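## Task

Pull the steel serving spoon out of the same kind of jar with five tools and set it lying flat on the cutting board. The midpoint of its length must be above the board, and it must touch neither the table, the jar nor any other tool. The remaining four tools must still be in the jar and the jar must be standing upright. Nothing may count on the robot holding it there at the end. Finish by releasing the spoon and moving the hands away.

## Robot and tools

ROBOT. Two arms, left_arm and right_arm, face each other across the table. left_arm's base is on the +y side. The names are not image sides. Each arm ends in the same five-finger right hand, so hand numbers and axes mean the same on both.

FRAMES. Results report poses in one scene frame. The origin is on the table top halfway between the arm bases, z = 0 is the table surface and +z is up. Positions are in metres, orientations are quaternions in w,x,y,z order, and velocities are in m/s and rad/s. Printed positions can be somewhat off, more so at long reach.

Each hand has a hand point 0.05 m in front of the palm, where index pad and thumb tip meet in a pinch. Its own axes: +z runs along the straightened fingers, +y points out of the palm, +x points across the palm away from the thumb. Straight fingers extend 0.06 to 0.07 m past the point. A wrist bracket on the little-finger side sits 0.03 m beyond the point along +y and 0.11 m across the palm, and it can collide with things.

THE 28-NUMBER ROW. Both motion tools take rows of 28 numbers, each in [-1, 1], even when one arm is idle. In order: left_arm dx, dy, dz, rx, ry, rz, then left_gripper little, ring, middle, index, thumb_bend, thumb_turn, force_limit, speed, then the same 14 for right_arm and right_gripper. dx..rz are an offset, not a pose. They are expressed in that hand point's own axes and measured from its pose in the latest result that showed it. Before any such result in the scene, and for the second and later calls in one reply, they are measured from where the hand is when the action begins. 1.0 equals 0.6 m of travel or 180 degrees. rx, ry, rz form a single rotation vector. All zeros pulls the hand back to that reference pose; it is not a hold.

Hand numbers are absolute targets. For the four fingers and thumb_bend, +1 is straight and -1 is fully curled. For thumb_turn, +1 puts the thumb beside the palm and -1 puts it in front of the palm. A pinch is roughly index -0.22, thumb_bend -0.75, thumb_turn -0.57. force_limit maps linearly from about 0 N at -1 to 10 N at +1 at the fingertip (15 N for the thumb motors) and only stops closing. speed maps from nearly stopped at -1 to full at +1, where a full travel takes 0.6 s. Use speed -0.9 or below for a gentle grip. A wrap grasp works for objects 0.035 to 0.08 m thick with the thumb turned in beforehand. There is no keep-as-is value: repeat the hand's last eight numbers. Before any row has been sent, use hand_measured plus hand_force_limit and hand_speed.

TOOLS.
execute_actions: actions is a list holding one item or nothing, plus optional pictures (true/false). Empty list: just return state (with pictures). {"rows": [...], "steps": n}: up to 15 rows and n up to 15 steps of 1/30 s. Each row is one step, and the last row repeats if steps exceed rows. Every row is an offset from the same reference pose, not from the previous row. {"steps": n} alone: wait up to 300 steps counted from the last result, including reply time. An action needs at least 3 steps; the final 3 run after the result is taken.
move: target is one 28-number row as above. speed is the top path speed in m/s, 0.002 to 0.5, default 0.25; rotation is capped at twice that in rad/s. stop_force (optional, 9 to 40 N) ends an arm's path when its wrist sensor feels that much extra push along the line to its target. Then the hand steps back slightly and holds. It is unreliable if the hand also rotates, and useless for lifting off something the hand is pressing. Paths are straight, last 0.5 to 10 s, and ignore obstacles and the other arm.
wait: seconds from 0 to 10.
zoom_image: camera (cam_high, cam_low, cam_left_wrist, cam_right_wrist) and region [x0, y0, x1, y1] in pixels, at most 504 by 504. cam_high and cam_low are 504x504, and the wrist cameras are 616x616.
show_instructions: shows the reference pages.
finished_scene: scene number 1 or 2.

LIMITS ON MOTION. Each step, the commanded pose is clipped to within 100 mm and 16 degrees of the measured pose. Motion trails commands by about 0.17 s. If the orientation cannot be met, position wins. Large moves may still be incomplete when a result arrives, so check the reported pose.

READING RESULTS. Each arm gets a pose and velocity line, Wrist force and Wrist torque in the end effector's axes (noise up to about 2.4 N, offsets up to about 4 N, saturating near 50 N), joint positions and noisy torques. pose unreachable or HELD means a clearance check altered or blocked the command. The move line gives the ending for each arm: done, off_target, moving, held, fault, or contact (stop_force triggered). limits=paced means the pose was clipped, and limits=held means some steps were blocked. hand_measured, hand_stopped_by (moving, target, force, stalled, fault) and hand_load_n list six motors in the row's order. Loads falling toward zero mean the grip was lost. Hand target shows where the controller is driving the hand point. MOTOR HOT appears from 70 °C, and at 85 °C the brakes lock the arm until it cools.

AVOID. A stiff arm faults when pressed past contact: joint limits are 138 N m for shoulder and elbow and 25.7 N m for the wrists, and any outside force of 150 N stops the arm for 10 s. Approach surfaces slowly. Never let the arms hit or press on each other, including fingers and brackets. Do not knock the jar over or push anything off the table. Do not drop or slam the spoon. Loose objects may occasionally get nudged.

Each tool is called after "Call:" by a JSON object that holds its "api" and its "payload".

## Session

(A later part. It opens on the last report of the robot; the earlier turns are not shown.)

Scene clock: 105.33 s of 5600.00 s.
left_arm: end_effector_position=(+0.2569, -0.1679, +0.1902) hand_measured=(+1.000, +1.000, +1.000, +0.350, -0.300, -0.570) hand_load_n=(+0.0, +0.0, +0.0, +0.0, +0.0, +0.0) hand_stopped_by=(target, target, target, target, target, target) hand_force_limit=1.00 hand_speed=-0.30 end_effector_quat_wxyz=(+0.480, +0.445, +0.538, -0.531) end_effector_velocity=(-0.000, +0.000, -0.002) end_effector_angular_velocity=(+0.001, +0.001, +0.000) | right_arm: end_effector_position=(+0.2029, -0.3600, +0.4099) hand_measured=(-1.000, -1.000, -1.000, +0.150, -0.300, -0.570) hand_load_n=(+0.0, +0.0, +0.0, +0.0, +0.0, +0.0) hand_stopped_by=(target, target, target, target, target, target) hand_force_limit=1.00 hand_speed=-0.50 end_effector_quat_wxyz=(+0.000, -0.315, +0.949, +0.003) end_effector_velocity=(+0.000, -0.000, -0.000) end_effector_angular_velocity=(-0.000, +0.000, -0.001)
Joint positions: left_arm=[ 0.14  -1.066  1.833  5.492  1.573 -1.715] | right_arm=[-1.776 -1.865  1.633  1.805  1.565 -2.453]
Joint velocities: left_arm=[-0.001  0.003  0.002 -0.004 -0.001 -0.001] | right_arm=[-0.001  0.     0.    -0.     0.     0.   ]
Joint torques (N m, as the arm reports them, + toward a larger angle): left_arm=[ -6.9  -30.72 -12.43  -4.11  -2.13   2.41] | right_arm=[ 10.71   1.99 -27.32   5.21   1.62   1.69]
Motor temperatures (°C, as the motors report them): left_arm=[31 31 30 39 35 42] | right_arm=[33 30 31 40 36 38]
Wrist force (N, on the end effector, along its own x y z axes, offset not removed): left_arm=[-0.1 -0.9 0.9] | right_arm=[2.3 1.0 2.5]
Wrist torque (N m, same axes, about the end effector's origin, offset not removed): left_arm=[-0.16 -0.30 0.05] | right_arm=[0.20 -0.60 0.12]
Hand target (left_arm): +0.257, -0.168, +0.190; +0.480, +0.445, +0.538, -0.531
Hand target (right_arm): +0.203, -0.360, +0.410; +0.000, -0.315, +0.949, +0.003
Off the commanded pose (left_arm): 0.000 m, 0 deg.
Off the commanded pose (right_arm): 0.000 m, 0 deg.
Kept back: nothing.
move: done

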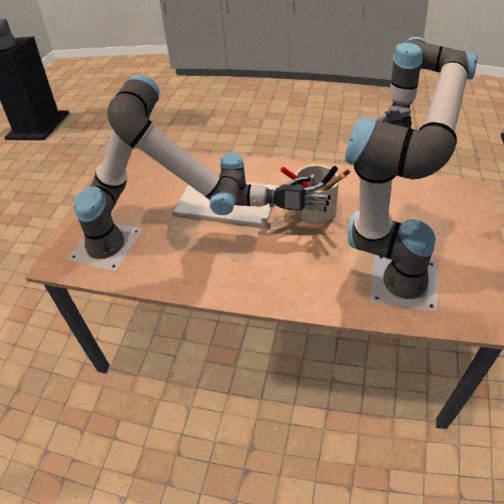

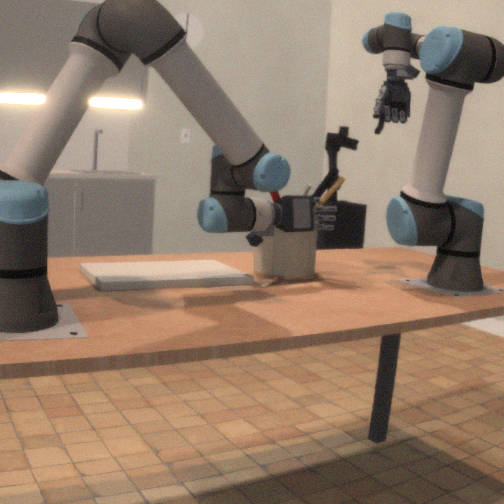

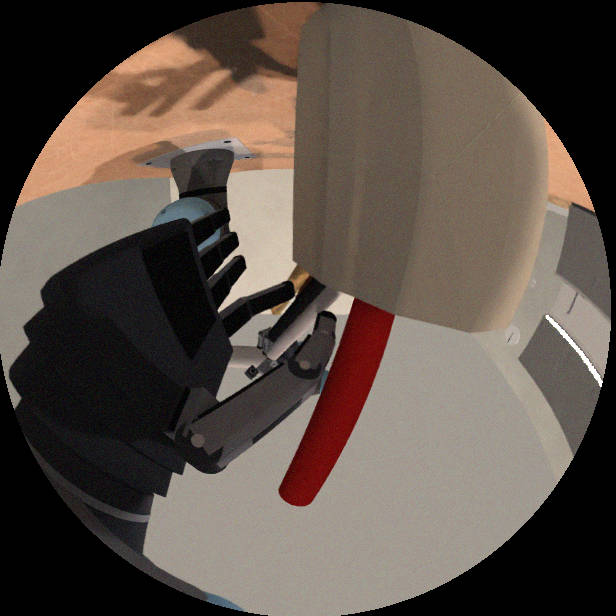

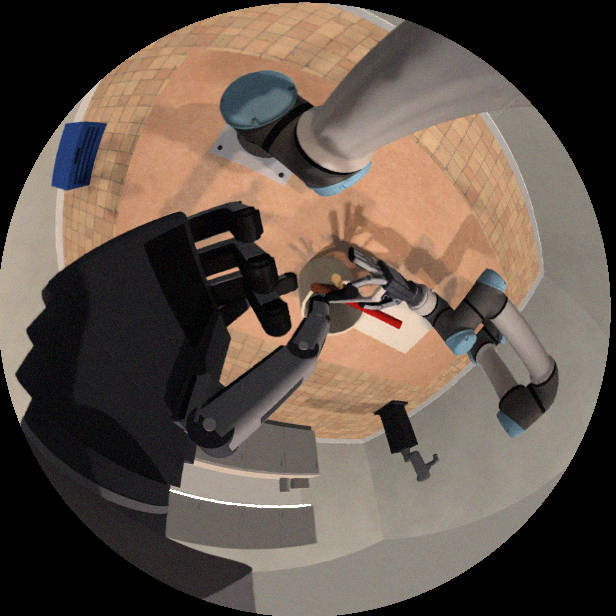

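Call:
{"api": "move", "payload": {"target": [-0.006,0,-0.022,0,0,0,1,1,1,0.35,-0.3,-0.57,1,-0.3,0,0,0,0,0,0,-1,-1,-1,0.15,-0.3,-0.57,1,-0.5], "speed": 0.006}}

Call:
{"api": "zoom_image", "payload": {"camera": "cam_left_wrist", "region": [180,180,480,480]}}

Call:
{"api": "zoom_image", "payload": {"camera": "cam_right_wrist", "region": [260,200,460,360]}}

Call:
{"api": "zoom_image", "payload": {"camera": "cam_low", "region": [240,150,380,290]}}

Scene clock: 108.07 s of 5600.00 s.
left_arm: end_effector_position=(+0.2568, -0.1549, +0.1934) hand_measured=(+1.000, +1.000, +1.000, +0.350, -0.300, -0.570) hand_load_n=(+0.0, +0.0, +0.0, +0.0, +0.0, -0.5) hand_stopped_by=(target, target, target, target, target, target) hand_force_limit=1.00 hand_speed=-0.30 end_effector_quat_wxyz=(+0.480, +0.445, +0.538, -0.531) end_effector_velocity=(-0.000, +0.002, +0.000) end_effector_angular_velocity=(-0.000, +0.001, +0.000) | right_arm: end_effector_position=(+0.2029, -0.3600, +0.4099) hand_measured=(-1.000, -1.000, -1.000, +0.150, -0.300, -0.570) hand_load_n=(+0.0, +0.0, +0.0, +0.0, +0.0, +0.0) hand_stopped_by=(target, target, target, target, target, target) hand_force_limit=1.00 hand_speed=-0.50 end_effector_quat_wxyz=(+0.000, -0.315, +0.949, +0.003) end_effector_velocity=(-0.000, +0.000, +0.000) end_effector_angular_velocity=(+0.001, -0.000, +0.001)
Joint positions: left_arm=[ 0.141 -1.094  1.87   5.484  1.574 -1.715] | right_arm=[-1.776 -1.865  1.633  1.805  1.565 -2.453]
Joint velocities: left_arm=[-0.    -0.004  0.005 -0.001 -0.001 -0.001] | right_arm=[ 0.    -0.     0.     0.    -0.001 -0.001]
Joint torques (N m, as the arm reports them, + toward a larger angle): left_arm=[  7.83 -48.89 -10.78  -4.26   2.22  -0.4 ] | right_arm=[ 11.63   2.14 -27.47   5.24   1.71   1.87]
Motor temperatures (°C, as the motors report them): left_arm=[31 31 30 39 35 42] | right_arm=[33 30 31 40 36 38]
Wrist force (N, on the end effector, along its own x y z axes, offset not removed): left_arm=[0.2 -1.7 1.1] | right_arm=[1.6 3.5 2.1]
Wrist torque (N m, same axes, about the end effector's origin, offset not removed): left_arm=[-0.28 -0.33 0.04] | right_arm=[0.56 -0.50 0.17]
Hand target (left_arm): +0.257, -0.155, +0.193; +0.480, +0.445, +0.538, -0.531
Hand target (right_arm): +0.203, -0.360, +0.410; +0.000, -0.315, +0.949, +0.003
Off the commanded pose (left_arm): 0.000 m, 0 deg.
Off the commanded pose (right_arm): 0.000 m, 0 deg.
Kept back: nothing.
move: done

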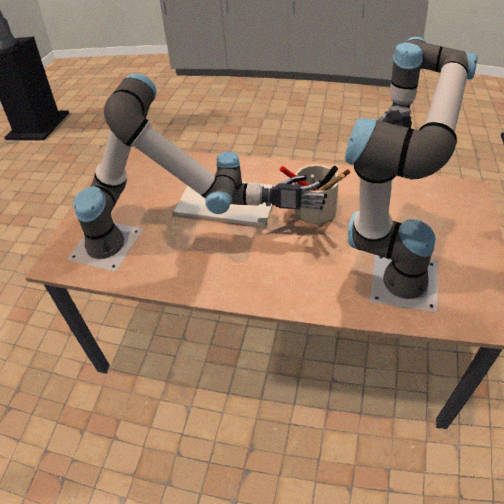

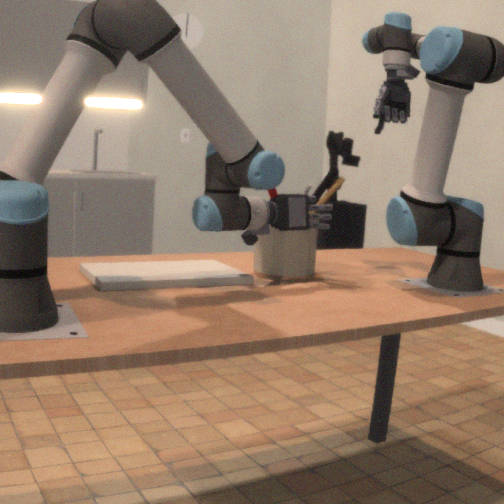

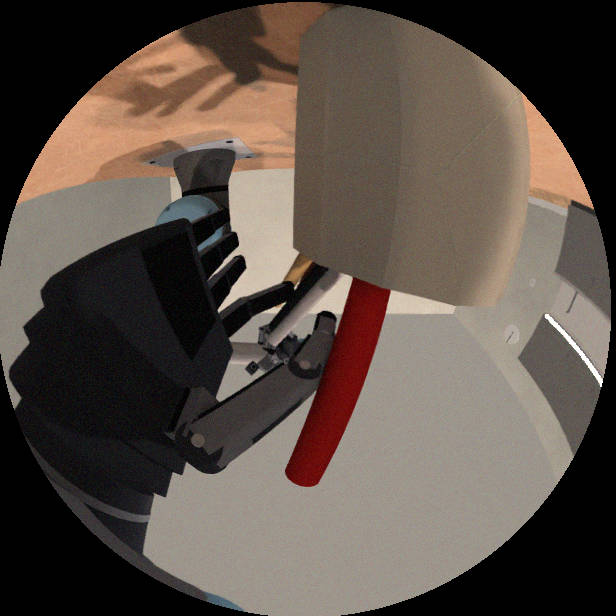

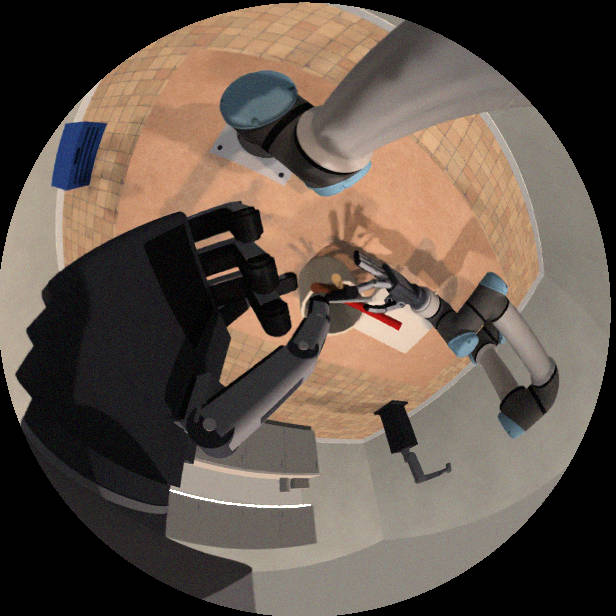

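Region (180, 180, 480, 480) of cam_left_wrist's 616x616 image, scaled by 1.680, with more detail than that image has.

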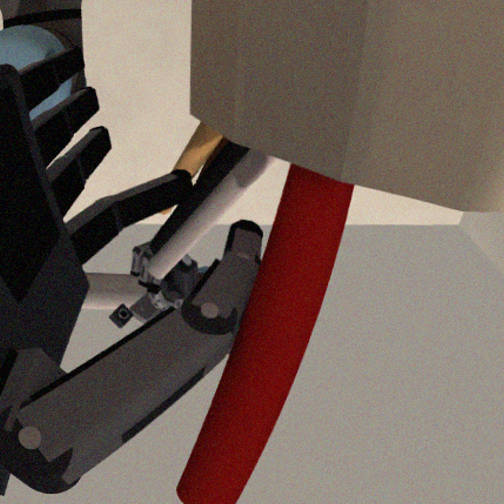

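Region (260, 200, 460, 360) of cam_right_wrist's 616x616 image, scaled by 2.520, with more detail than that image has; it fills the top 403 rows of this view, and the rest is white.

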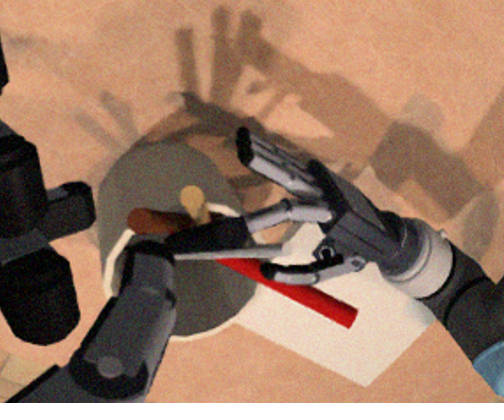

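Region (240, 150, 380, 290) of cam_low's 504x504 image, scaled by 3.600, with more detail than that image has.

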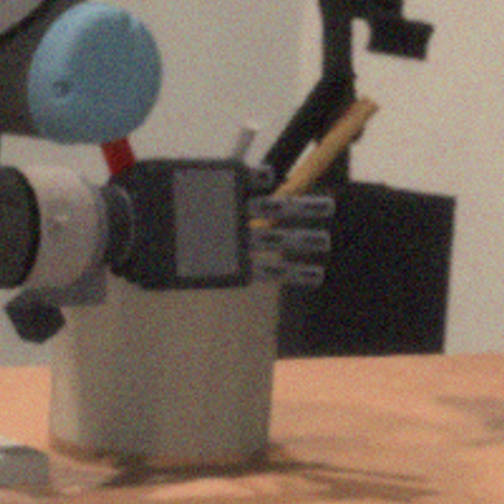

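Call:
{"api": "move", "payload": {"target": [0,0,0.018,0,0,0,1,1,1,0.35,-0.3,-0.57,1,-0.3,0,0,0,0,0,0,-1,-1,-1,0.15,-0.3,-0.57,1,-0.5], "speed": 0.008}}

Call:
{"api": "execute_actions", "payload": {"actions": [{"rows":[[0,0,0,0,0,0,1,1,1,-0.8,-0.3,-0.57,1,-0.6,0,0,0,0,0,0,-1,-1,-1,0.15,-0.3,-0.57,1,-0.5]],"steps":15}]}}

Call:
{"api": "wait", "payload": {"seconds": 1.5}}

Call:
{"api": "zoom_image", "payload": {"camera": "cam_left_wrist", "region": [180,180,480,480]}}

Call:
{"api": "zoom_image", "payload": {"camera": "cam_right_wrist", "region": [260,200,460,360]}}

Scene clock: 109.97 s of 5600.00 s.
left_arm: end_effector_position=(+0.2573, -0.1653, +0.1936) hand_measured=(+1.000, +1.000, +1.000, +0.350, -0.300, -0.570) hand_load_n=(+0.0, +0.0, +0.0, +0.0, +0.0, +0.0) hand_stopped_by=(target, target, target, target, target, target) hand_force_limit=1.00 hand_speed=-0.30 end_effector_quat_wxyz=(+0.480, +0.445, +0.538, -0.531) end_effector_velocity=(+0.001, -0.002, -0.000) end_effector_angular_velocity=(+0.001, -0.001, +0.001) | right_arm: end_effector_position=(+0.2029, -0.3600, +0.4099) hand_measured=(-1.000, -1.000, -1.000, +0.150, -0.300, -0.570) hand_load_n=(+0.0, +0.0, +0.0, +0.0, +0.0, +0.0) hand_stopped_by=(target, target, target, target, target, target) hand_force_limit=1.00 hand_speed=-0.50 end_effector_quat_wxyz=(+0.000, -0.315, +0.949, +0.003) end_effector_velocity=(+0.000, -0.000, -0.000) end_effector_angular_velocity=(-0.001, +0.001, -0.001)
Joint positions: left_arm=[ 0.141 -1.076  1.838  5.497  1.574 -1.715] | right_arm=[-1.776 -1.865  1.633  1.805  1.565 -2.453]
Joint velocities: left_arm=[ 0.002  0.005 -0.007  0.003  0.     0.001] | right_arm=[-0.001  0.001  0.    -0.     0.001  0.001]
Joint torques (N m, as the arm reports them, + toward a larger angle): left_arm=[ -8.19 -29.21 -25.61   0.77  -2.07  -1.08] | right_arm=[ 11.5    1.99 -27.53   5.19   1.72   1.65]
Motor temperatures (°C, as the motors report them): left_arm=[31 31 30 39 35 42] | right_arm=[33 30 31 40 36 38]
Wrist force (N, on the end effector, along its own x y z axes, offset not removed): left_arm=[0.9 -1.5 0.7] | right_arm=[1.8 2.4 1.1]
Wrist torque (N m, same axes, about the end effector's origin, offset not removed): left_arm=[-0.26 -0.44 0.13] | right_arm=[0.53 -0.50 0.14]
Hand target (left_arm): +0.257, -0.166, +0.194; +0.480, +0.445, +0.538, -0.531
Hand target (right_arm): +0.203, -0.360, +0.410; +0.000, -0.315, +0.949, +0.003
Off the commanded pose (left_arm): 0.000 m, 0 deg.
Off the commanded pose (right_arm): 0.000 m, 0 deg.
Kept back: nothing.
move: done

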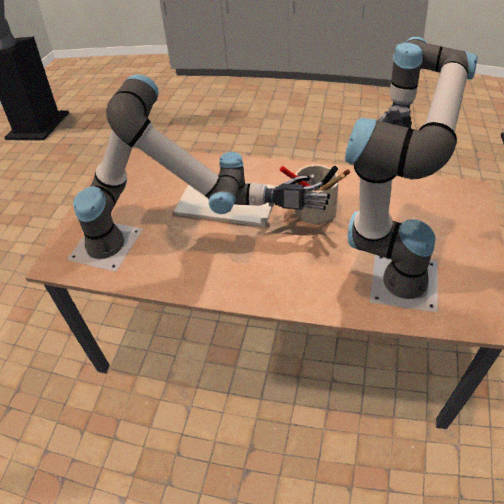

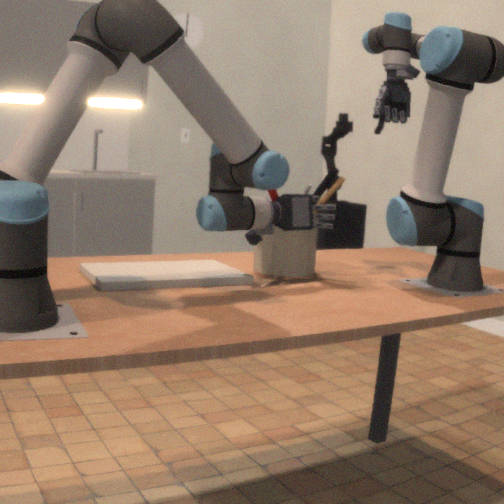

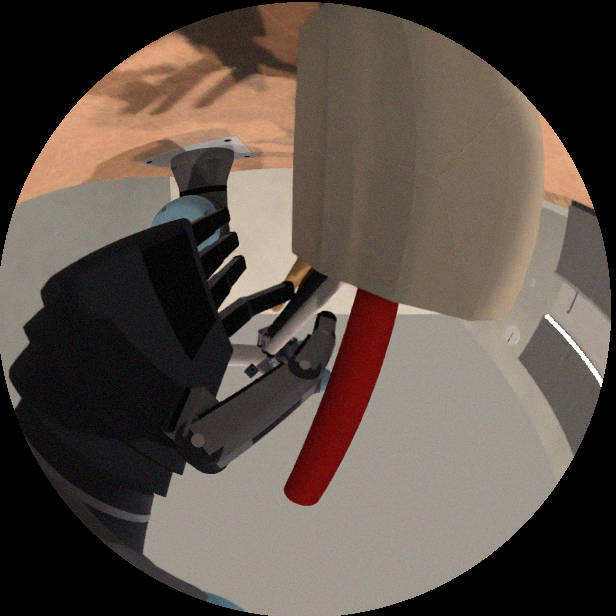

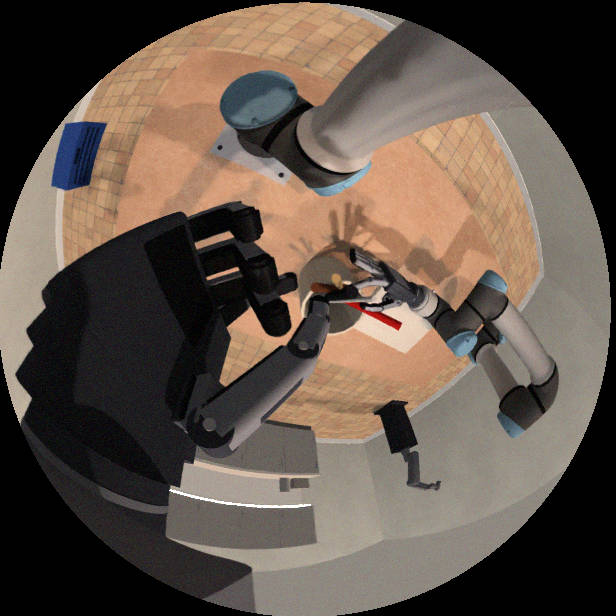

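Scene clock: 110.37 s of 5600.00 s.
left_arm: end_effector_position=(+0.2573, -0.1653, +0.1935) hand_measured=(+1.000, +1.000, +1.000, +0.152, -0.300, -0.570) hand_load_n=(+0.0, +0.0, +0.0, +0.0, +0.0, +0.0) hand_stopped_by=(target, target, target, moving, target, target) hand_force_limit=1.00 hand_speed=-0.60 end_effector_quat_wxyz=(+0.480, +0.445, +0.538, -0.531) end_effector_velocity=(-0.000, +0.000, -0.001) end_effector_angular_velocity=(+0.001, +0.000, -0.000) | right_arm: end_effector_position=(+0.2029, -0.3600, +0.4099) hand_measured=(-1.000, -1.000, -1.000, +0.150, -0.300, -0.570) hand_load_n=(+0.0, +0.0, +0.0, +0.0, +0.0, +0.0) hand_stopped_by=(target, target, target, target, target, target) hand_force_limit=1.00 hand_speed=-0.50 end_effector_quat_wxyz=(+0.000, -0.315, +0.949, +0.003) end_effector_velocity=(+0.000, -0.000, +0.000) end_effector_angular_velocity=(-0.000, -0.000, +0.001)
Joint positions: left_arm=[ 0.141 -1.075  1.838  5.497  1.574 -1.715] | right_arm=[-1.776 -1.865  1.633  1.805  1.565 -2.453]
Joint velocities: left_arm=[ 0.     0.001  0.     0.     0.    -0.   ] | right_arm=[-0.     0.    -0.    -0.     0.    -0.001]
Joint torques (N m, as the arm reports them, + toward a larger angle): left_arm=[ -7.43 -49.81 -11.82  -0.89  -2.05  -1.1 ] | right_arm=[ 10.76   2.18 -27.54   5.05   1.78   1.7 ]
Motor temperatures (°C, as the motors report them): left_arm=[31 31 30 39 35 42] | right_arm=[33 30 31 40 36 38]
Wrist force (N, on the end effector, along its own x y z axes, offset not removed): left_arm=[0.0 -1.0 -0.2] | right_arm=[0.1 2.0 2.2]
Wrist torque (N m, same axes, about the end effector's origin, offset not removed): left_arm=[-0.11 -0.24 0.04] | right_arm=[0.36 -0.27 0.01]
Steps of this call (steps 1 to 12: the first 12 steps of this action). Readings (end_effector_position | what the end effector reports):
1: left_arm (+0.2573, -0.1654, +0.1936) | right_arm (+0.2029, -0.3600, +0.4099) | left_arm hand_measured=(+1.000, +1.000, +1.000, +0.350, -0.300, -0.570) hand_load_n=(+0.0, +0.0, +0.0, +0.0, +0.0, +0.0) hand_stopped_by=(target, target, target, moving, target, target) hand_force_limit=1.00 hand_speed=-0.60 | right_arm hand_measured=(-1.000, -1.000, -1.000, +0.150, -0.300, -0.570) hand_load_n=(+0.0, +0.0, +0.0, +0.0, +0.0, +0.0) hand_stopped_by=(target, target, target, target, target, target) hand_force_limit=1.00 hand_speed=-0.50
2: left_arm (+0.2573, -0.1654, +0.1936) | right_arm (+0.2029, -0.3600, +0.4099) | left_arm hand_measured=(+1.000, +1.000, +1.000, +0.350, -0.300, -0.570) hand_load_n=(+0.0, +0.0, +0.0, +0.0, +0.0, +0.0) hand_stopped_by=(target, target, target, moving, target, target) hand_force_limit=1.00 hand_speed=-0.60 | right_arm hand_measured=(-1.000, -1.000, -1.000, +0.150, -0.300, -0.570) hand_load_n=(+0.0, +0.0, +0.0, +0.0, +0.0, +0.0) hand_stopped_by=(target, target, target, target, target, target) hand_force_limit=1.00 hand_speed=-0.50
4: left_arm (+0.2573, -0.1654, +0.1936) | right_arm (+0.2029, -0.3600, +0.4099) | left_arm hand_measured=(+1.000, +1.000, +1.000, +0.330, -0.300, -0.570) hand_load_n=(+0.0, +0.0, +0.0, +0.0, +0.0, +0.0) hand_stopped_by=(target, target, target, moving, target, target) hand_force_limit=1.00 hand_speed=-0.60 | right_arm hand_measured=(-1.000, -1.000, -1.000, +0.150, -0.300, -0.570) hand_load_n=(+0.0, +0.0, +0.0, +0.0, +0.0, +0.0) hand_stopped_by=(target, target, target, target, target, target) hand_force_limit=1.00 hand_speed=-0.50
8: left_arm (+0.2573, -0.1654, +0.1936) | right_arm (+0.2029, -0.3600, +0.4099) | left_arm hand_measured=(+1.000, +1.000, +1.000, +0.240, -0.300, -0.570) hand_load_n=(+0.0, +0.0, +0.0, +0.0, +0.0, +0.0) hand_stopped_by=(target, target, target, moving, target, target) hand_force_limit=1.00 hand_speed=-0.60 | right_arm hand_measured=(-1.000, -1.000, -1.000, +0.150, -0.300, -0.570) hand_load_n=(+0.0, +0.0, +0.0, +0.0, +0.0, +0.0) hand_stopped_by=(target, target, target, target, target, target) hand_force_limit=1.00 hand_speed=-0.50
12: the state above

Scene clock: 111.97 s of 5600.00 s.
left_arm: end_effector_position=(+0.2573, -0.1653, +0.1936) hand_measured=(+1.000, +1.000, +1.000, -0.164, -0.298, -0.570) hand_load_n=(+0.0, +0.0, +0.0, +11.0, +3.5, +0.0) hand_stopped_by=(target, target, target, force, target, target) hand_force_limit=1.00 hand_speed=-0.60 end_effector_quat_wxyz=(+0.480, +0.445, +0.538, -0.531) end_effector_velocity=(-0.001, -0.000, +0.000) end_effector_angular_velocity=(-0.001, +0.001, -0.002) | right_arm: end_effector_position=(+0.2029, -0.3600, +0.4099) hand_measured=(-1.000, -1.000, -1.000, +0.150, -0.300, -0.570) hand_load_n=(+0.0, +0.0, +0.0, +0.0, +0.0, +0.0) hand_stopped_by=(target, target, target, target, target, target) hand_force_limit=1.00 hand_speed=-0.50 end_effector_quat_wxyz=(+0.000, -0.315, +0.949, +0.003) end_effector_velocity=(-0.000, +0.000, -0.000) end_effector_angular_velocity=(-0.000, +0.000, +0.002)
Joint positions: left_arm=[ 0.141 -1.076  1.838  5.497  1.574 -1.715] | right_arm=[-1.776 -1.865  1.633  1.805  1.565 -2.453]
Joint velocities: left_arm=[-0.001 -0.001  0.    -0.     0.001 -0.001] | right_arm=[ 0.001  0.     0.    -0.     0.    -0.001]
Joint torques (N m, as the arm reports them, + toward a larger angle): left_arm=[ -4.29 -42.41 -10.31  -3.61  -1.85  -1.1 ] | right_arm=[ 10.34   1.9  -27.51   5.13   1.76   1.87]
Motor temperatures (°C, as the motors report them): left_arm=[31 31 30 39 35 42] | right_arm=[33 30 31 40 36 38]
Wrist force (N, on the end effector, along its own x y z axes, offset not removed): left_arm=[-1.7 -2.9 0.5] | right_arm=[1.1 4.8 2.8]
Wrist torque (N m, same axes, about the end effector's origin, offset not removed): left_arm=[-0.43 -0.24 0.03] | right_arm=[0.79 -0.47 0.16]
Hand target (left_arm): +0.257, -0.165, +0.194; +0.480, +0.445, +0.538, -0.531
Hand target (right_arm): +0.203, -0.360, +0.410; +0.000, -0.315, +0.949, +0.003
Off the commanded pose (left_arm): 0.000 m, 0 deg.
Off the commanded pose (right_arm): 0.000 m, 0 deg.
Kept back: nothing.
Steps of this call (steps 1 to 3: the last 3 steps of your previous action; steps 4 to 48: nothing new was sent). Readings (end_effector_position | what the end effector reports):
1: left_arm (+0.2573, -0.1653, +0.1935) | right_arm (+0.2029, -0.3600, +0.4099) | left_arm hand_measured=(+1.000, +1.000, +1.000, +0.130, -0.300, -0.570) hand_load_n=(+0.0, +0.0, +0.0, +0.0, +0.0, +0.0) hand_stopped_by=(target, target, target, moving, target, target) hand_force_limit=1.00 hand_speed=-0.60 | right_arm hand_measured=(-1.000, -1.000, -1.000, +0.150, -0.300, -0.570) hand_load_n=(+0.0, +0.0, +0.0, +0.0, +0.0, +0.0) hand_stopped_by=(target, target, target, target, target, target) hand_force_limit=1.00 hand_speed=-0.50
2: left_arm (+0.2573, -0.1653, +0.1935) | right_arm (+0.2029, -0.3600, +0.4099) | left_arm hand_measured=(+1.000, +1.000, +1.000, +0.108, -0.300, -0.570) hand_load_n=(+0.0, +0.0, +0.0, +0.0, +0.0, +0.0) hand_stopped_by=(target, target, target, moving, target, target) hand_force_limit=1.00 hand_speed=-0.60 | right_arm hand_measured=(-1.000, -1.000, -1.000, +0.150, -0.300, -0.570) hand_load_n=(+0.0, +0.0, +0.0, +0.0, +0.0, +0.0) hand_stopped_by=(target, target, target, target, target, target) hand_force_limit=1.00 hand_speed=-0.50
4: left_arm (+0.2573, -0.1653, +0.1935) | right_arm (+0.2029, -0.3600, +0.4099) | left_arm hand_measured=(+1.000, +1.000, +1.000, +0.064, -0.300, -0.570) hand_load_n=(+0.0, +0.0, +0.0, +0.0, +0.0, +0.0) hand_stopped_by=(target, target, target, moving, target, target) hand_force_limit=1.00 hand_speed=-0.60 | right_arm hand_measured=(-1.000, -1.000, -1.000, +0.150, -0.300, -0.570) hand_load_n=(+0.0, +0.0, +0.0, +0.0, +0.0, +0.0) hand_stopped_by=(target, target, target, target, target, target) hand_force_limit=1.00 hand_speed=-0.50
8: left_arm (+0.2573, -0.1653, +0.1936) | right_arm (+0.2029, -0.3600, +0.4099) | left_arm hand_measured=(+1.000, +1.000, +1.000, -0.026, -0.300, -0.570) hand_load_n=(+0.0, +0.0, +0.0, +0.0, +0.0, +0.0) hand_stopped_by=(target, target, target, moving, target, target) hand_force_limit=1.00 hand_speed=-0.60 | right_arm hand_measured=(-1.000, -1.000, -1.000, +0.150, -0.300, -0.570) hand_load_n=(+0.0, +0.0, +0.0, +0.0, +0.0, +0.0) hand_stopped_by=(target, target, target, target, target, target) hand_force_limit=1.00 hand_speed=-0.50
48: the state above

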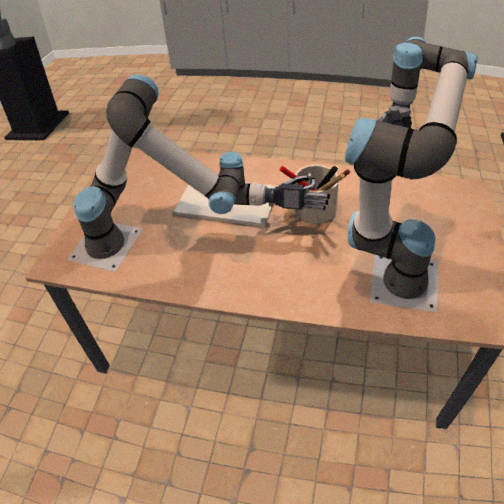

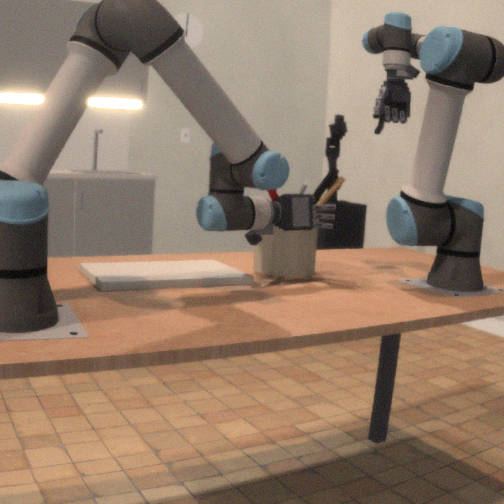

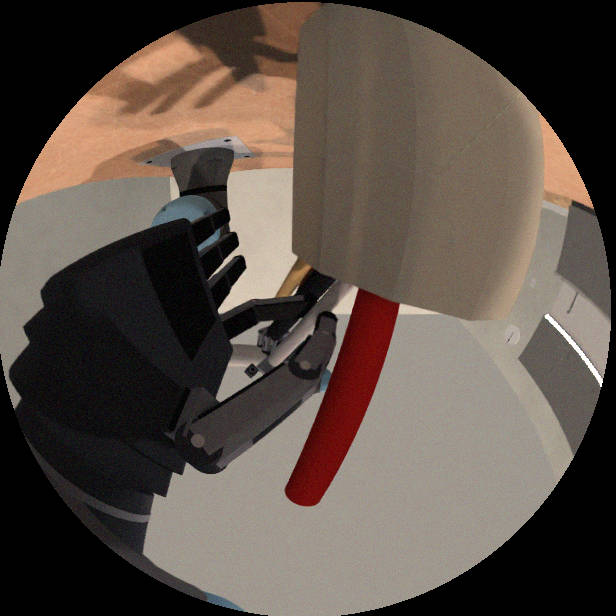

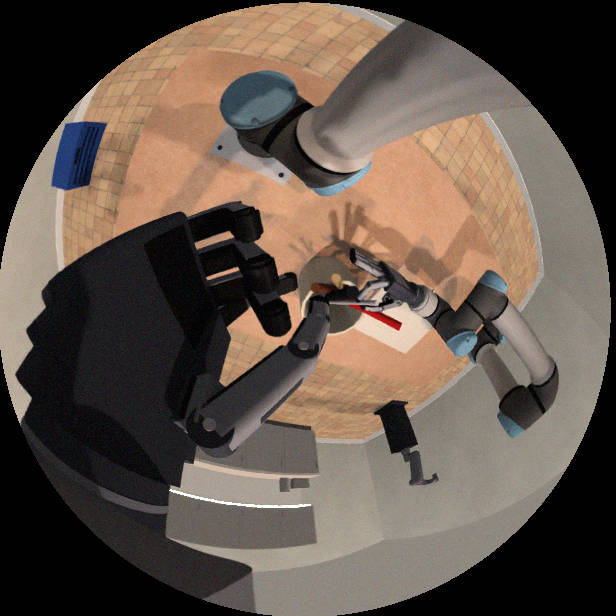

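Region (180, 180, 480, 480) of cam_left_wrist's 616x616 image, scaled by 1.680, with more detail than that image has.

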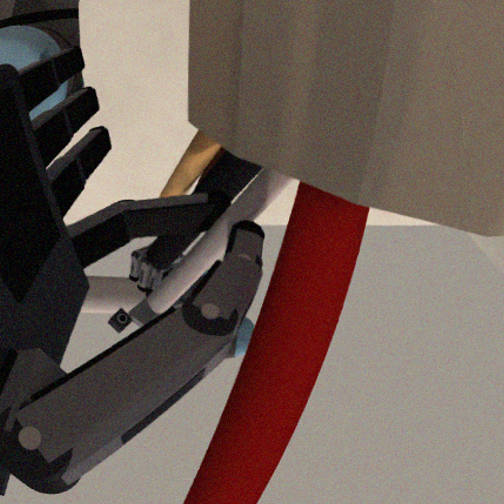

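Region (260, 200, 460, 360) of cam_right_wrist's 616x616 image, scaled by 2.520, with more detail than that image has; it fills the top 403 rows of this view, and the rest is white.

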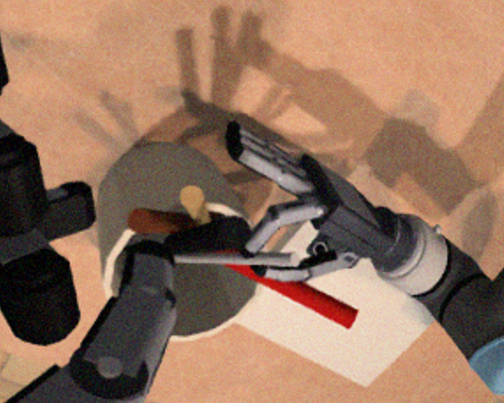

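Call:
{"api": "move", "payload": {"target": [0,0,-0.014,0,0,0,1,1,1,-0.4,-0.3,-0.57,0.2,-0.6,0,0,0,0,0,0,-1,-1,-1,0.15,-0.3,-0.57,1,-0.5], "speed": 0.006}}

Call:
{"api": "execute_actions", "payload": {"actions": [{"rows":[[0,0,0,0,0,0,1,1,1,-0.8,-0.3,-0.57,1,-0.6,0,0,0,0,0,0,-1,-1,-1,0.15,-0.3,-0.57,1,-0.5]],"steps":15}]}}

Call:
{"api": "wait", "payload": {"seconds": 1}}

Call:
{"api": "zoom_image", "payload": {"camera": "cam_left_wrist", "region": [180,180,480,480]}}

Call:
{"api": "zoom_image", "payload": {"camera": "cam_right_wrist", "region": [260,200,460,360]}}

Scene clock: 113.83 s of 5600.00 s.
left_arm: end_effector_position=(+0.2569, -0.1572, +0.1934) hand_measured=(+1.000, +1.000, +1.000, -0.164, -0.298, -0.570) hand_load_n=(+0.0, +0.0, +0.0, +7.0, +5.5, -1.0) hand_stopped_by=(target, target, target, force, target, target) hand_force_limit=0.20 hand_speed=-0.60 end_effector_quat_wxyz=(+0.480, +0.445, +0.538, -0.531) end_effector_velocity=(+0.000, +0.002, +0.001) end_effector_angular_velocity=(-0.002, +0.001, +0.000) | right_arm: end_effector_position=(+0.2029, -0.3600, +0.4099) hand_measured=(-1.000, -1.000, -1.000, +0.150, -0.300, -0.570) hand_load_n=(+0.0, +0.0, +0.0, +0.0, +0.0, +0.0) hand_stopped_by=(target, target, target, target, target, target) hand_force_limit=1.00 hand_speed=-0.50 end_effector_quat_wxyz=(+0.000, -0.315, +0.949, +0.003) end_effector_velocity=(+0.000, +0.000, +0.000) end_effector_angular_velocity=(+0.000, +0.000, +0.001)
Joint positions: left_arm=[ 0.141 -1.09   1.863  5.487  1.574 -1.715] | right_arm=[-1.776 -1.865  1.633  1.805  1.565 -2.453]
Joint velocities: left_arm=[ 0.001 -0.004  0.006 -0.004  0.001 -0.001] | right_arm=[ 0.001  0.    -0.     0.    -0.    -0.   ]
Joint torques (N m, as the arm reports them, + toward a larger angle): left_arm=[  5.43 -49.2   -6.8   -3.26   2.8   -1.2 ] | right_arm=[ 10.71   1.89 -28.49   5.22   1.88   1.89]
Motor temperatures (°C, as the motors report them): left_arm=[31 31 30 39 35 42] | right_arm=[33 30 31 40 36 38]
Wrist force (N, on the end effector, along its own x y z axes, offset not removed): left_arm=[-3.8 1.7 3.4] | right_arm=[1.5 4.0 2.0]
Wrist torque (N m, same axes, about the end effector's origin, offset not removed): left_arm=[-0.09 -0.18 0.12] | right_arm=[0.68 -0.47 0.21]
Hand target (left_arm): +0.257, -0.157, +0.193; +0.480, +0.445, +0.538, -0.531
Hand target (right_arm): +0.203, -0.360, +0.410; +0.000, -0.315, +0.949, +0.003
Off the commanded pose (left_arm): 0.000 m, 0 deg.
Off the commanded pose (right_arm): 0.000 m, 0 deg.
Kept back: nothing.
move: done

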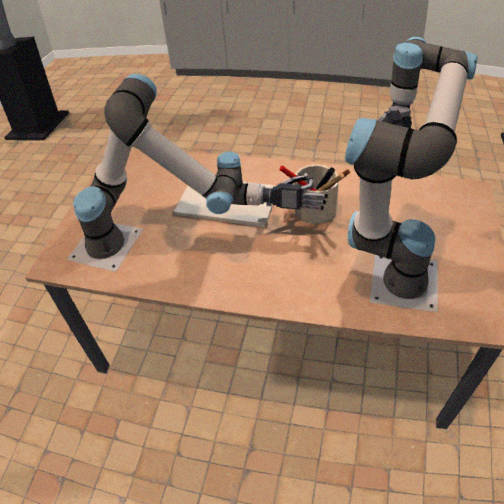

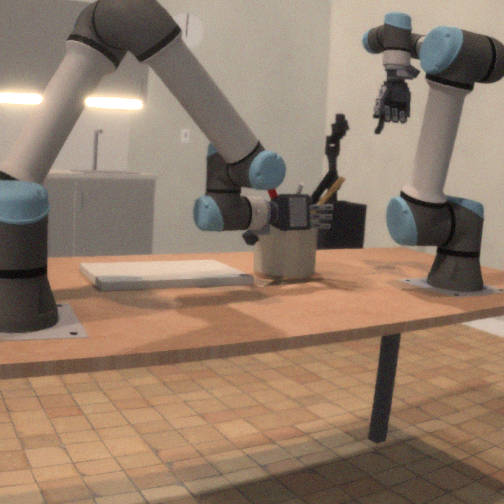

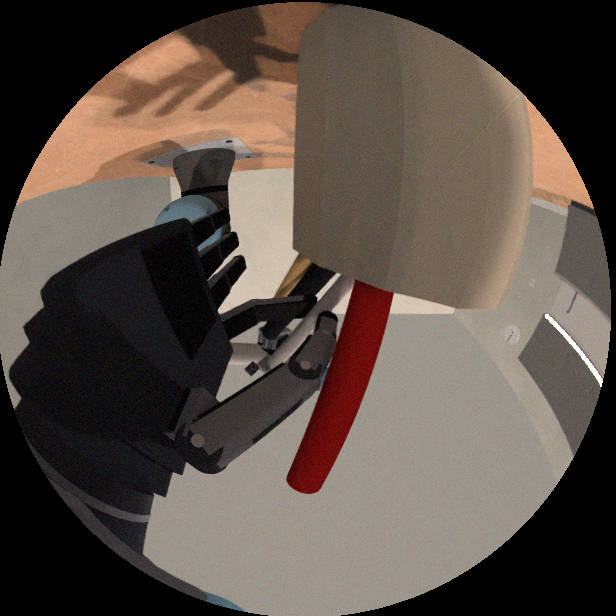

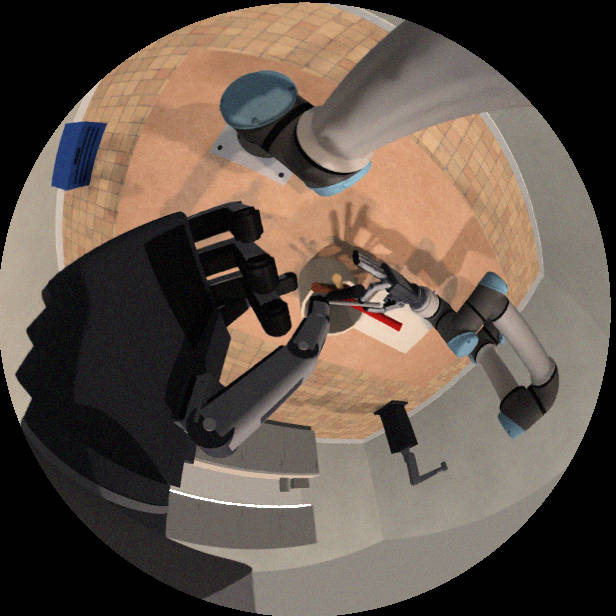

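Scene clock: 114.23 s of 5600.00 s.
left_arm: end_effector_position=(+0.2569, -0.1572, +0.1935) hand_measured=(+1.000, +1.000, +1.000, -0.176, -0.296, -0.570) hand_load_n=(+0.0, +0.0, +0.0, +11.0, +6.5, -1.5) hand_stopped_by=(target, target, target, force, target, target) hand_force_limit=1.00 hand_speed=-0.60 end_effector_quat_wxyz=(+0.480, +0.445, +0.538, -0.531) end_effector_velocity=(-0.002, -0.001, +0.000) end_effector_angular_velocity=(+0.001, -0.003, -0.003) | right_arm: end_effector_position=(+0.2029, -0.3600, +0.4099) hand_measured=(-1.000, -1.000, -1.000, +0.150, -0.300, -0.570) hand_load_n=(+0.0, +0.0, +0.0, +0.0, +0.0, +0.0) hand_stopped_by=(target, target, target, target, target, target) hand_force_limit=1.00 hand_speed=-0.50 end_effector_quat_wxyz=(+0.000, -0.315, +0.949, +0.003) end_effector_velocity=(+0.000, -0.000, +0.000) end_effector_angular_velocity=(-0.000, -0.001, -0.001)
Joint positions: left_arm=[ 0.141 -1.09   1.863  5.486  1.574 -1.715] | right_arm=[-1.776 -1.865  1.633  1.805  1.565 -2.453]
Joint velocities: left_arm=[-0.002 -0.    -0.001  0.001  0.001  0.003] | right_arm=[-0.001 -0.001  0.     0.    -0.    -0.   ]
Joint torques (N m, as the arm reports them, + toward a larger angle): left_arm=[  5.85 -32.2  -23.53  -1.86   2.39  -1.19] | right_arm=[ 10.07   0.99 -27.72   5.2    1.71   1.79]
Motor temperatures (°C, as the motors report them): left_arm=[31 31 30 39 35 42] | right_arm=[33 30 31 40 36 38]
Wrist force (N, on the end effector, along its own x y z axes, offset not removed): left_arm=[-2.0 0.6 1.9] | right_arm=[-0.3 3.2 1.5]
Wrist torque (N m, same axes, about the end effector's origin, offset not removed): left_arm=[-0.24 -0.37 0.12] | right_arm=[0.58 -0.25 0.07]
Steps of this call (steps 1 to 12: the first 12 steps of this action). Readings (end_effector_position | what the end effector reports):
1: left_arm (+0.2569, -0.1571, +0.1935) | right_arm (+0.2029, -0.3600, +0.4099) | left_arm hand_measured=(+1.000, +1.000, +1.000, -0.164, -0.298, -0.570) hand_load_n=(+0.0, +0.0, +0.0, +7.0, +5.0, -1.0) hand_stopped_by=(target, target, target, moving, target, target) hand_force_limit=1.00 hand_speed=-0.60 | right_arm hand_measured=(-1.000, -1.000, -1.000, +0.150, -0.300, -0.570) hand_load_n=(+0.0, +0.0, +0.0, +0.0, +0.0, +0.0) hand_stopped_by=(target, target, target, target, target, target) hand_force_limit=1.00 hand_speed=-0.50
2: left_arm (+0.2569, -0.1571, +0.1935) | right_arm (+0.2029, -0.3600, +0.4099) | left_arm hand_measured=(+1.000, +1.000, +1.000, -0.164, -0.298, -0.570) hand_load_n=(+0.0, +0.0, +0.0, +7.0, +5.5, -1.0) hand_stopped_by=(target, target, target, moving, target, target) hand_force_limit=1.00 hand_speed=-0.60 | right_arm hand_measured=(-1.000, -1.000, -1.000, +0.150, -0.300, -0.570) hand_load_n=(+0.0, +0.0, +0.0, +0.0, +0.0, +0.0) hand_stopped_by=(target, target, target, target, target, target) hand_force_limit=1.00 hand_speed=-0.50
4: left_arm (+0.2569, -0.1571, +0.1935) | right_arm (+0.2029, -0.3600, +0.4099) | left_arm hand_measured=(+1.000, +1.000, +1.000, -0.178, -0.296, -0.570) hand_load_n=(+0.0, +0.0, +0.0, +11.5, +6.5, -1.5) hand_stopped_by=(target, target, target, force, target, target) hand_force_limit=1.00 hand_speed=-0.60 | right_arm hand_measured=(-1.000, -1.000, -1.000, +0.150, -0.300, -0.570) hand_load_n=(+0.0, +0.0, +0.0, +0.0, +0.0, +0.0) hand_stopped_by=(target, target, target, target, target, target) hand_force_limit=1.00 hand_speed=-0.50
8: left_arm (+0.2569, -0.1571, +0.1935) | right_arm (+0.2029, -0.3600, +0.4099) | left_arm hand_measured=(+1.000, +1.000, +1.000, -0.176, -0.296, -0.570) hand_load_n=(+0.0, +0.0, +0.0, +11.0, +6.5, -1.5) hand_stopped_by=(target, target, target, force, target, target) hand_force_limit=1.00 hand_speed=-0.60 | right_arm hand_measured=(-1.000, -1.000, -1.000, +0.150, -0.300, -0.570) hand_load_n=(+0.0, +0.0, +0.0, +0.0, +0.0, +0.0) hand_stopped_by=(target, target, target, target, target, target) hand_force_limit=1.00 hand_speed=-0.50
12: the state above

Scene clock: 115.33 s of 5600.00 s.
left_arm: end_effector_position=(+0.2569, -0.1572, +0.1935) hand_measured=(+1.000, +1.000, +1.000, -0.176, -0.296, -0.570) hand_load_n=(+0.0, +0.0, +0.0, +11.0, +6.5, -1.5) hand_stopped_by=(target, target, target, force, target, target) hand_force_limit=1.00 hand_speed=-0.60 end_effector_quat_wxyz=(+0.480, +0.445, +0.538, -0.531) end_effector_velocity=(+0.000, +0.000, +0.002) end_effector_angular_velocity=(-0.002, -0.002, +0.001) | right_arm: end_effector_position=(+0.2029, -0.3600, +0.4099) hand_measured=(-1.000, -1.000, -1.000, +0.150, -0.300, -0.570) hand_load_n=(+0.0, +0.0, +0.0, +0.0, +0.0, +0.0) hand_stopped_by=(target, target, target, target, target, target) hand_force_limit=1.00 hand_speed=-0.50 end_effector_quat_wxyz=(+0.000, -0.315, +0.949, +0.003) end_effector_velocity=(-0.000, +0.000, +0.000) end_effector_angular_velocity=(+0.000, -0.001, +0.000)
Joint positions: left_arm=[ 0.141 -1.09   1.863  5.486  1.574 -1.715] | right_arm=[-1.776 -1.865  1.633  1.805  1.565 -2.453]
Joint velocities: left_arm=[ 0.    -0.002  0.    -0.    -0.     0.002] | right_arm=[ 0.001 -0.    -0.    -0.    -0.     0.   ]
Joint torques (N m, as the arm reports them, + toward a larger angle): left_arm=[  5.3  -24.9  -22.89   1.81   0.2   -1.1 ] | right_arm=[ 10.65   2.72 -27.02   5.27   1.69   1.73]
Motor temperatures (°C, as the motors report them): left_arm=[31 31 30 39 35 42] | right_arm=[33 30 31 40 36 38]
Wrist force (N, on the end effector, along its own x y z axes, offset not removed): left_arm=[-3.5 -0.6 1.7] | right_arm=[1.9 1.9 2.9]
Wrist torque (N m, same axes, about the end effector's origin, offset not removed): left_arm=[-0.20 -0.29 0.10] | right_arm=[0.33 -0.49 0.13]
Hand target (left_arm): +0.257, -0.157, +0.193; +0.480, +0.445, +0.538, -0.531
Hand target (right_arm): +0.203, -0.360, +0.410; +0.000, -0.315, +0.949, +0.003
Off the commanded pose (left_arm): 0.000 m, 0 deg.
Off the commanded pose (right_arm): 0.000 m, 0 deg.
Kept back: nothing.
Steps of this call (steps 1 to 3: the last 3 steps of your previous action; steps 4 to 33: nothing new was sent). Readings (end_effector_position | what the end effector reports):
1: left_arm (+0.2569, -0.1572, +0.1936) | right_arm (+0.2029, -0.3600, +0.4099) | left_arm hand_measured=(+1.000, +1.000, +1.000, -0.176, -0.296, -0.570) hand_load_n=(+0.0, +0.0, +0.0, +11.0, +6.5, -1.5) hand_stopped_by=(target, target, target, force, target, target) hand_force_limit=1.00 hand_speed=-0.60 | right_arm hand_measured=(-1.000, -1.000, -1.000, +0.150, -0.300, -0.570) hand_load_n=(+0.0, +0.0, +0.0, +0.0, +0.0, +0.0) hand_stopped_by=(target, target, target, target, target, target) hand_force_limit=1.00 hand_speed=-0.50
2: left_arm (+0.2569, -0.1572, +0.1936) | right_arm (+0.2029, -0.3600, +0.4099) | left_arm hand_measured=(+1.000, +1.000, +1.000, -0.176, -0.296, -0.570) hand_load_n=(+0.0, +0.0, +0.0, +11.0, +6.5, -1.5) hand_stopped_by=(target, target, target, force, target, target) hand_force_limit=1.00 hand_speed=-0.60 | right_arm hand_measured=(-1.000, -1.000, -1.000, +0.150, -0.300, -0.570) hand_load_n=(+0.0, +0.0, +0.0, +0.0, +0.0, +0.0) hand_stopped_by=(target, target, target, target, target, target) hand_force_limit=1.00 hand_speed=-0.50
4: left_arm (+0.2569, -0.1572, +0.1936) | right_arm (+0.2029, -0.3600, +0.4099) | left_arm hand_measured=(+1.000, +1.000, +1.000, -0.176, -0.296, -0.570) hand_load_n=(+0.0, +0.0, +0.0, +11.0, +6.5, -1.5) hand_stopped_by=(target, target, target, force, target, target) hand_force_limit=1.00 hand_speed=-0.60 | right_arm hand_measured=(-1.000, -1.000, -1.000, +0.150, -0.300, -0.570) hand_load_n=(+0.0, +0.0, +0.0, +0.0, +0.0, +0.0) hand_stopped_by=(target, target, target, target, target, target) hand_force_limit=1.00 hand_speed=-0.50
8: left_arm (+0.2569, -0.1572, +0.1935) | right_arm (+0.2029, -0.3600, +0.4099) | left_arm hand_measured=(+1.000, +1.000, +1.000, -0.176, -0.296, -0.570) hand_load_n=(+0.0, +0.0, +0.0, +11.0, +6.5, -1.5) hand_stopped_by=(target, target, target, force, target, target) hand_force_limit=1.00 hand_speed=-0.60 | right_arm hand_measured=(-1.000, -1.000, -1.000, +0.150, -0.300, -0.570) hand_load_n=(+0.0, +0.0, +0.0, +0.0, +0.0, +0.0) hand_stopped_by=(target, target, target, target, target, target) hand_force_limit=1.00 hand_speed=-0.50
33: the state above

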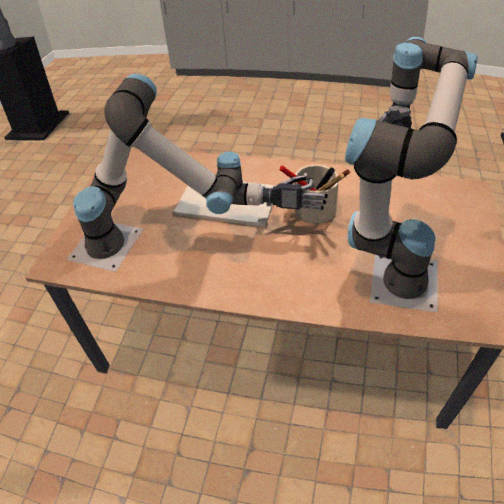

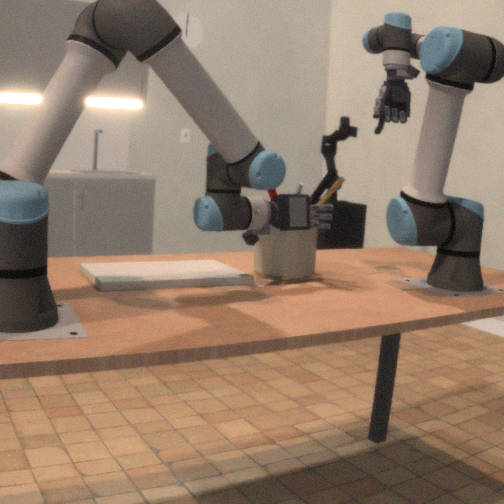

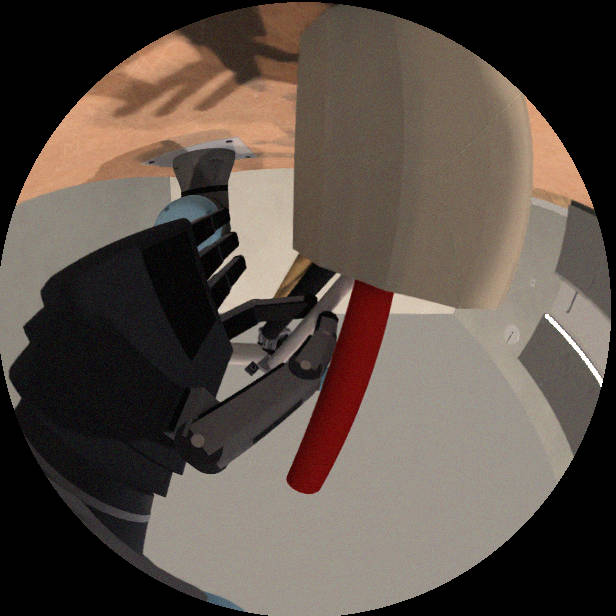

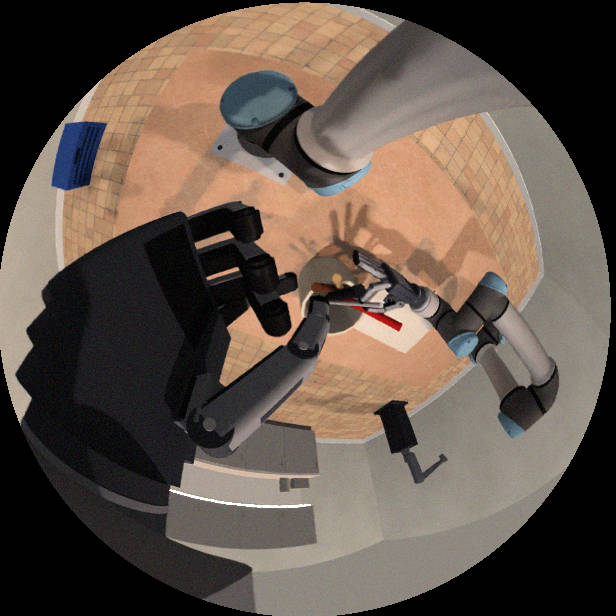

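Region (180, 180, 480, 480) of cam_left_wrist's 616x616 image, scaled by 1.680, with more detail than that image has.

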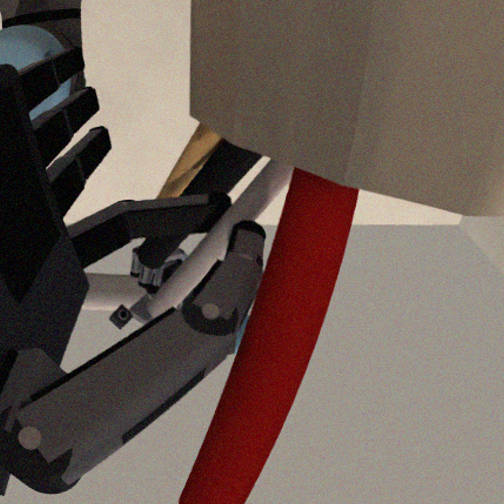

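Region (260, 200, 460, 360) of cam_right_wrist's 616x616 image, scaled by 2.520, with more detail than that image has; it fills the top 403 rows of this view, and the rest is white.

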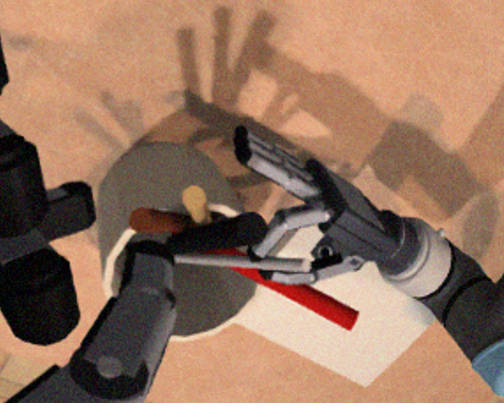

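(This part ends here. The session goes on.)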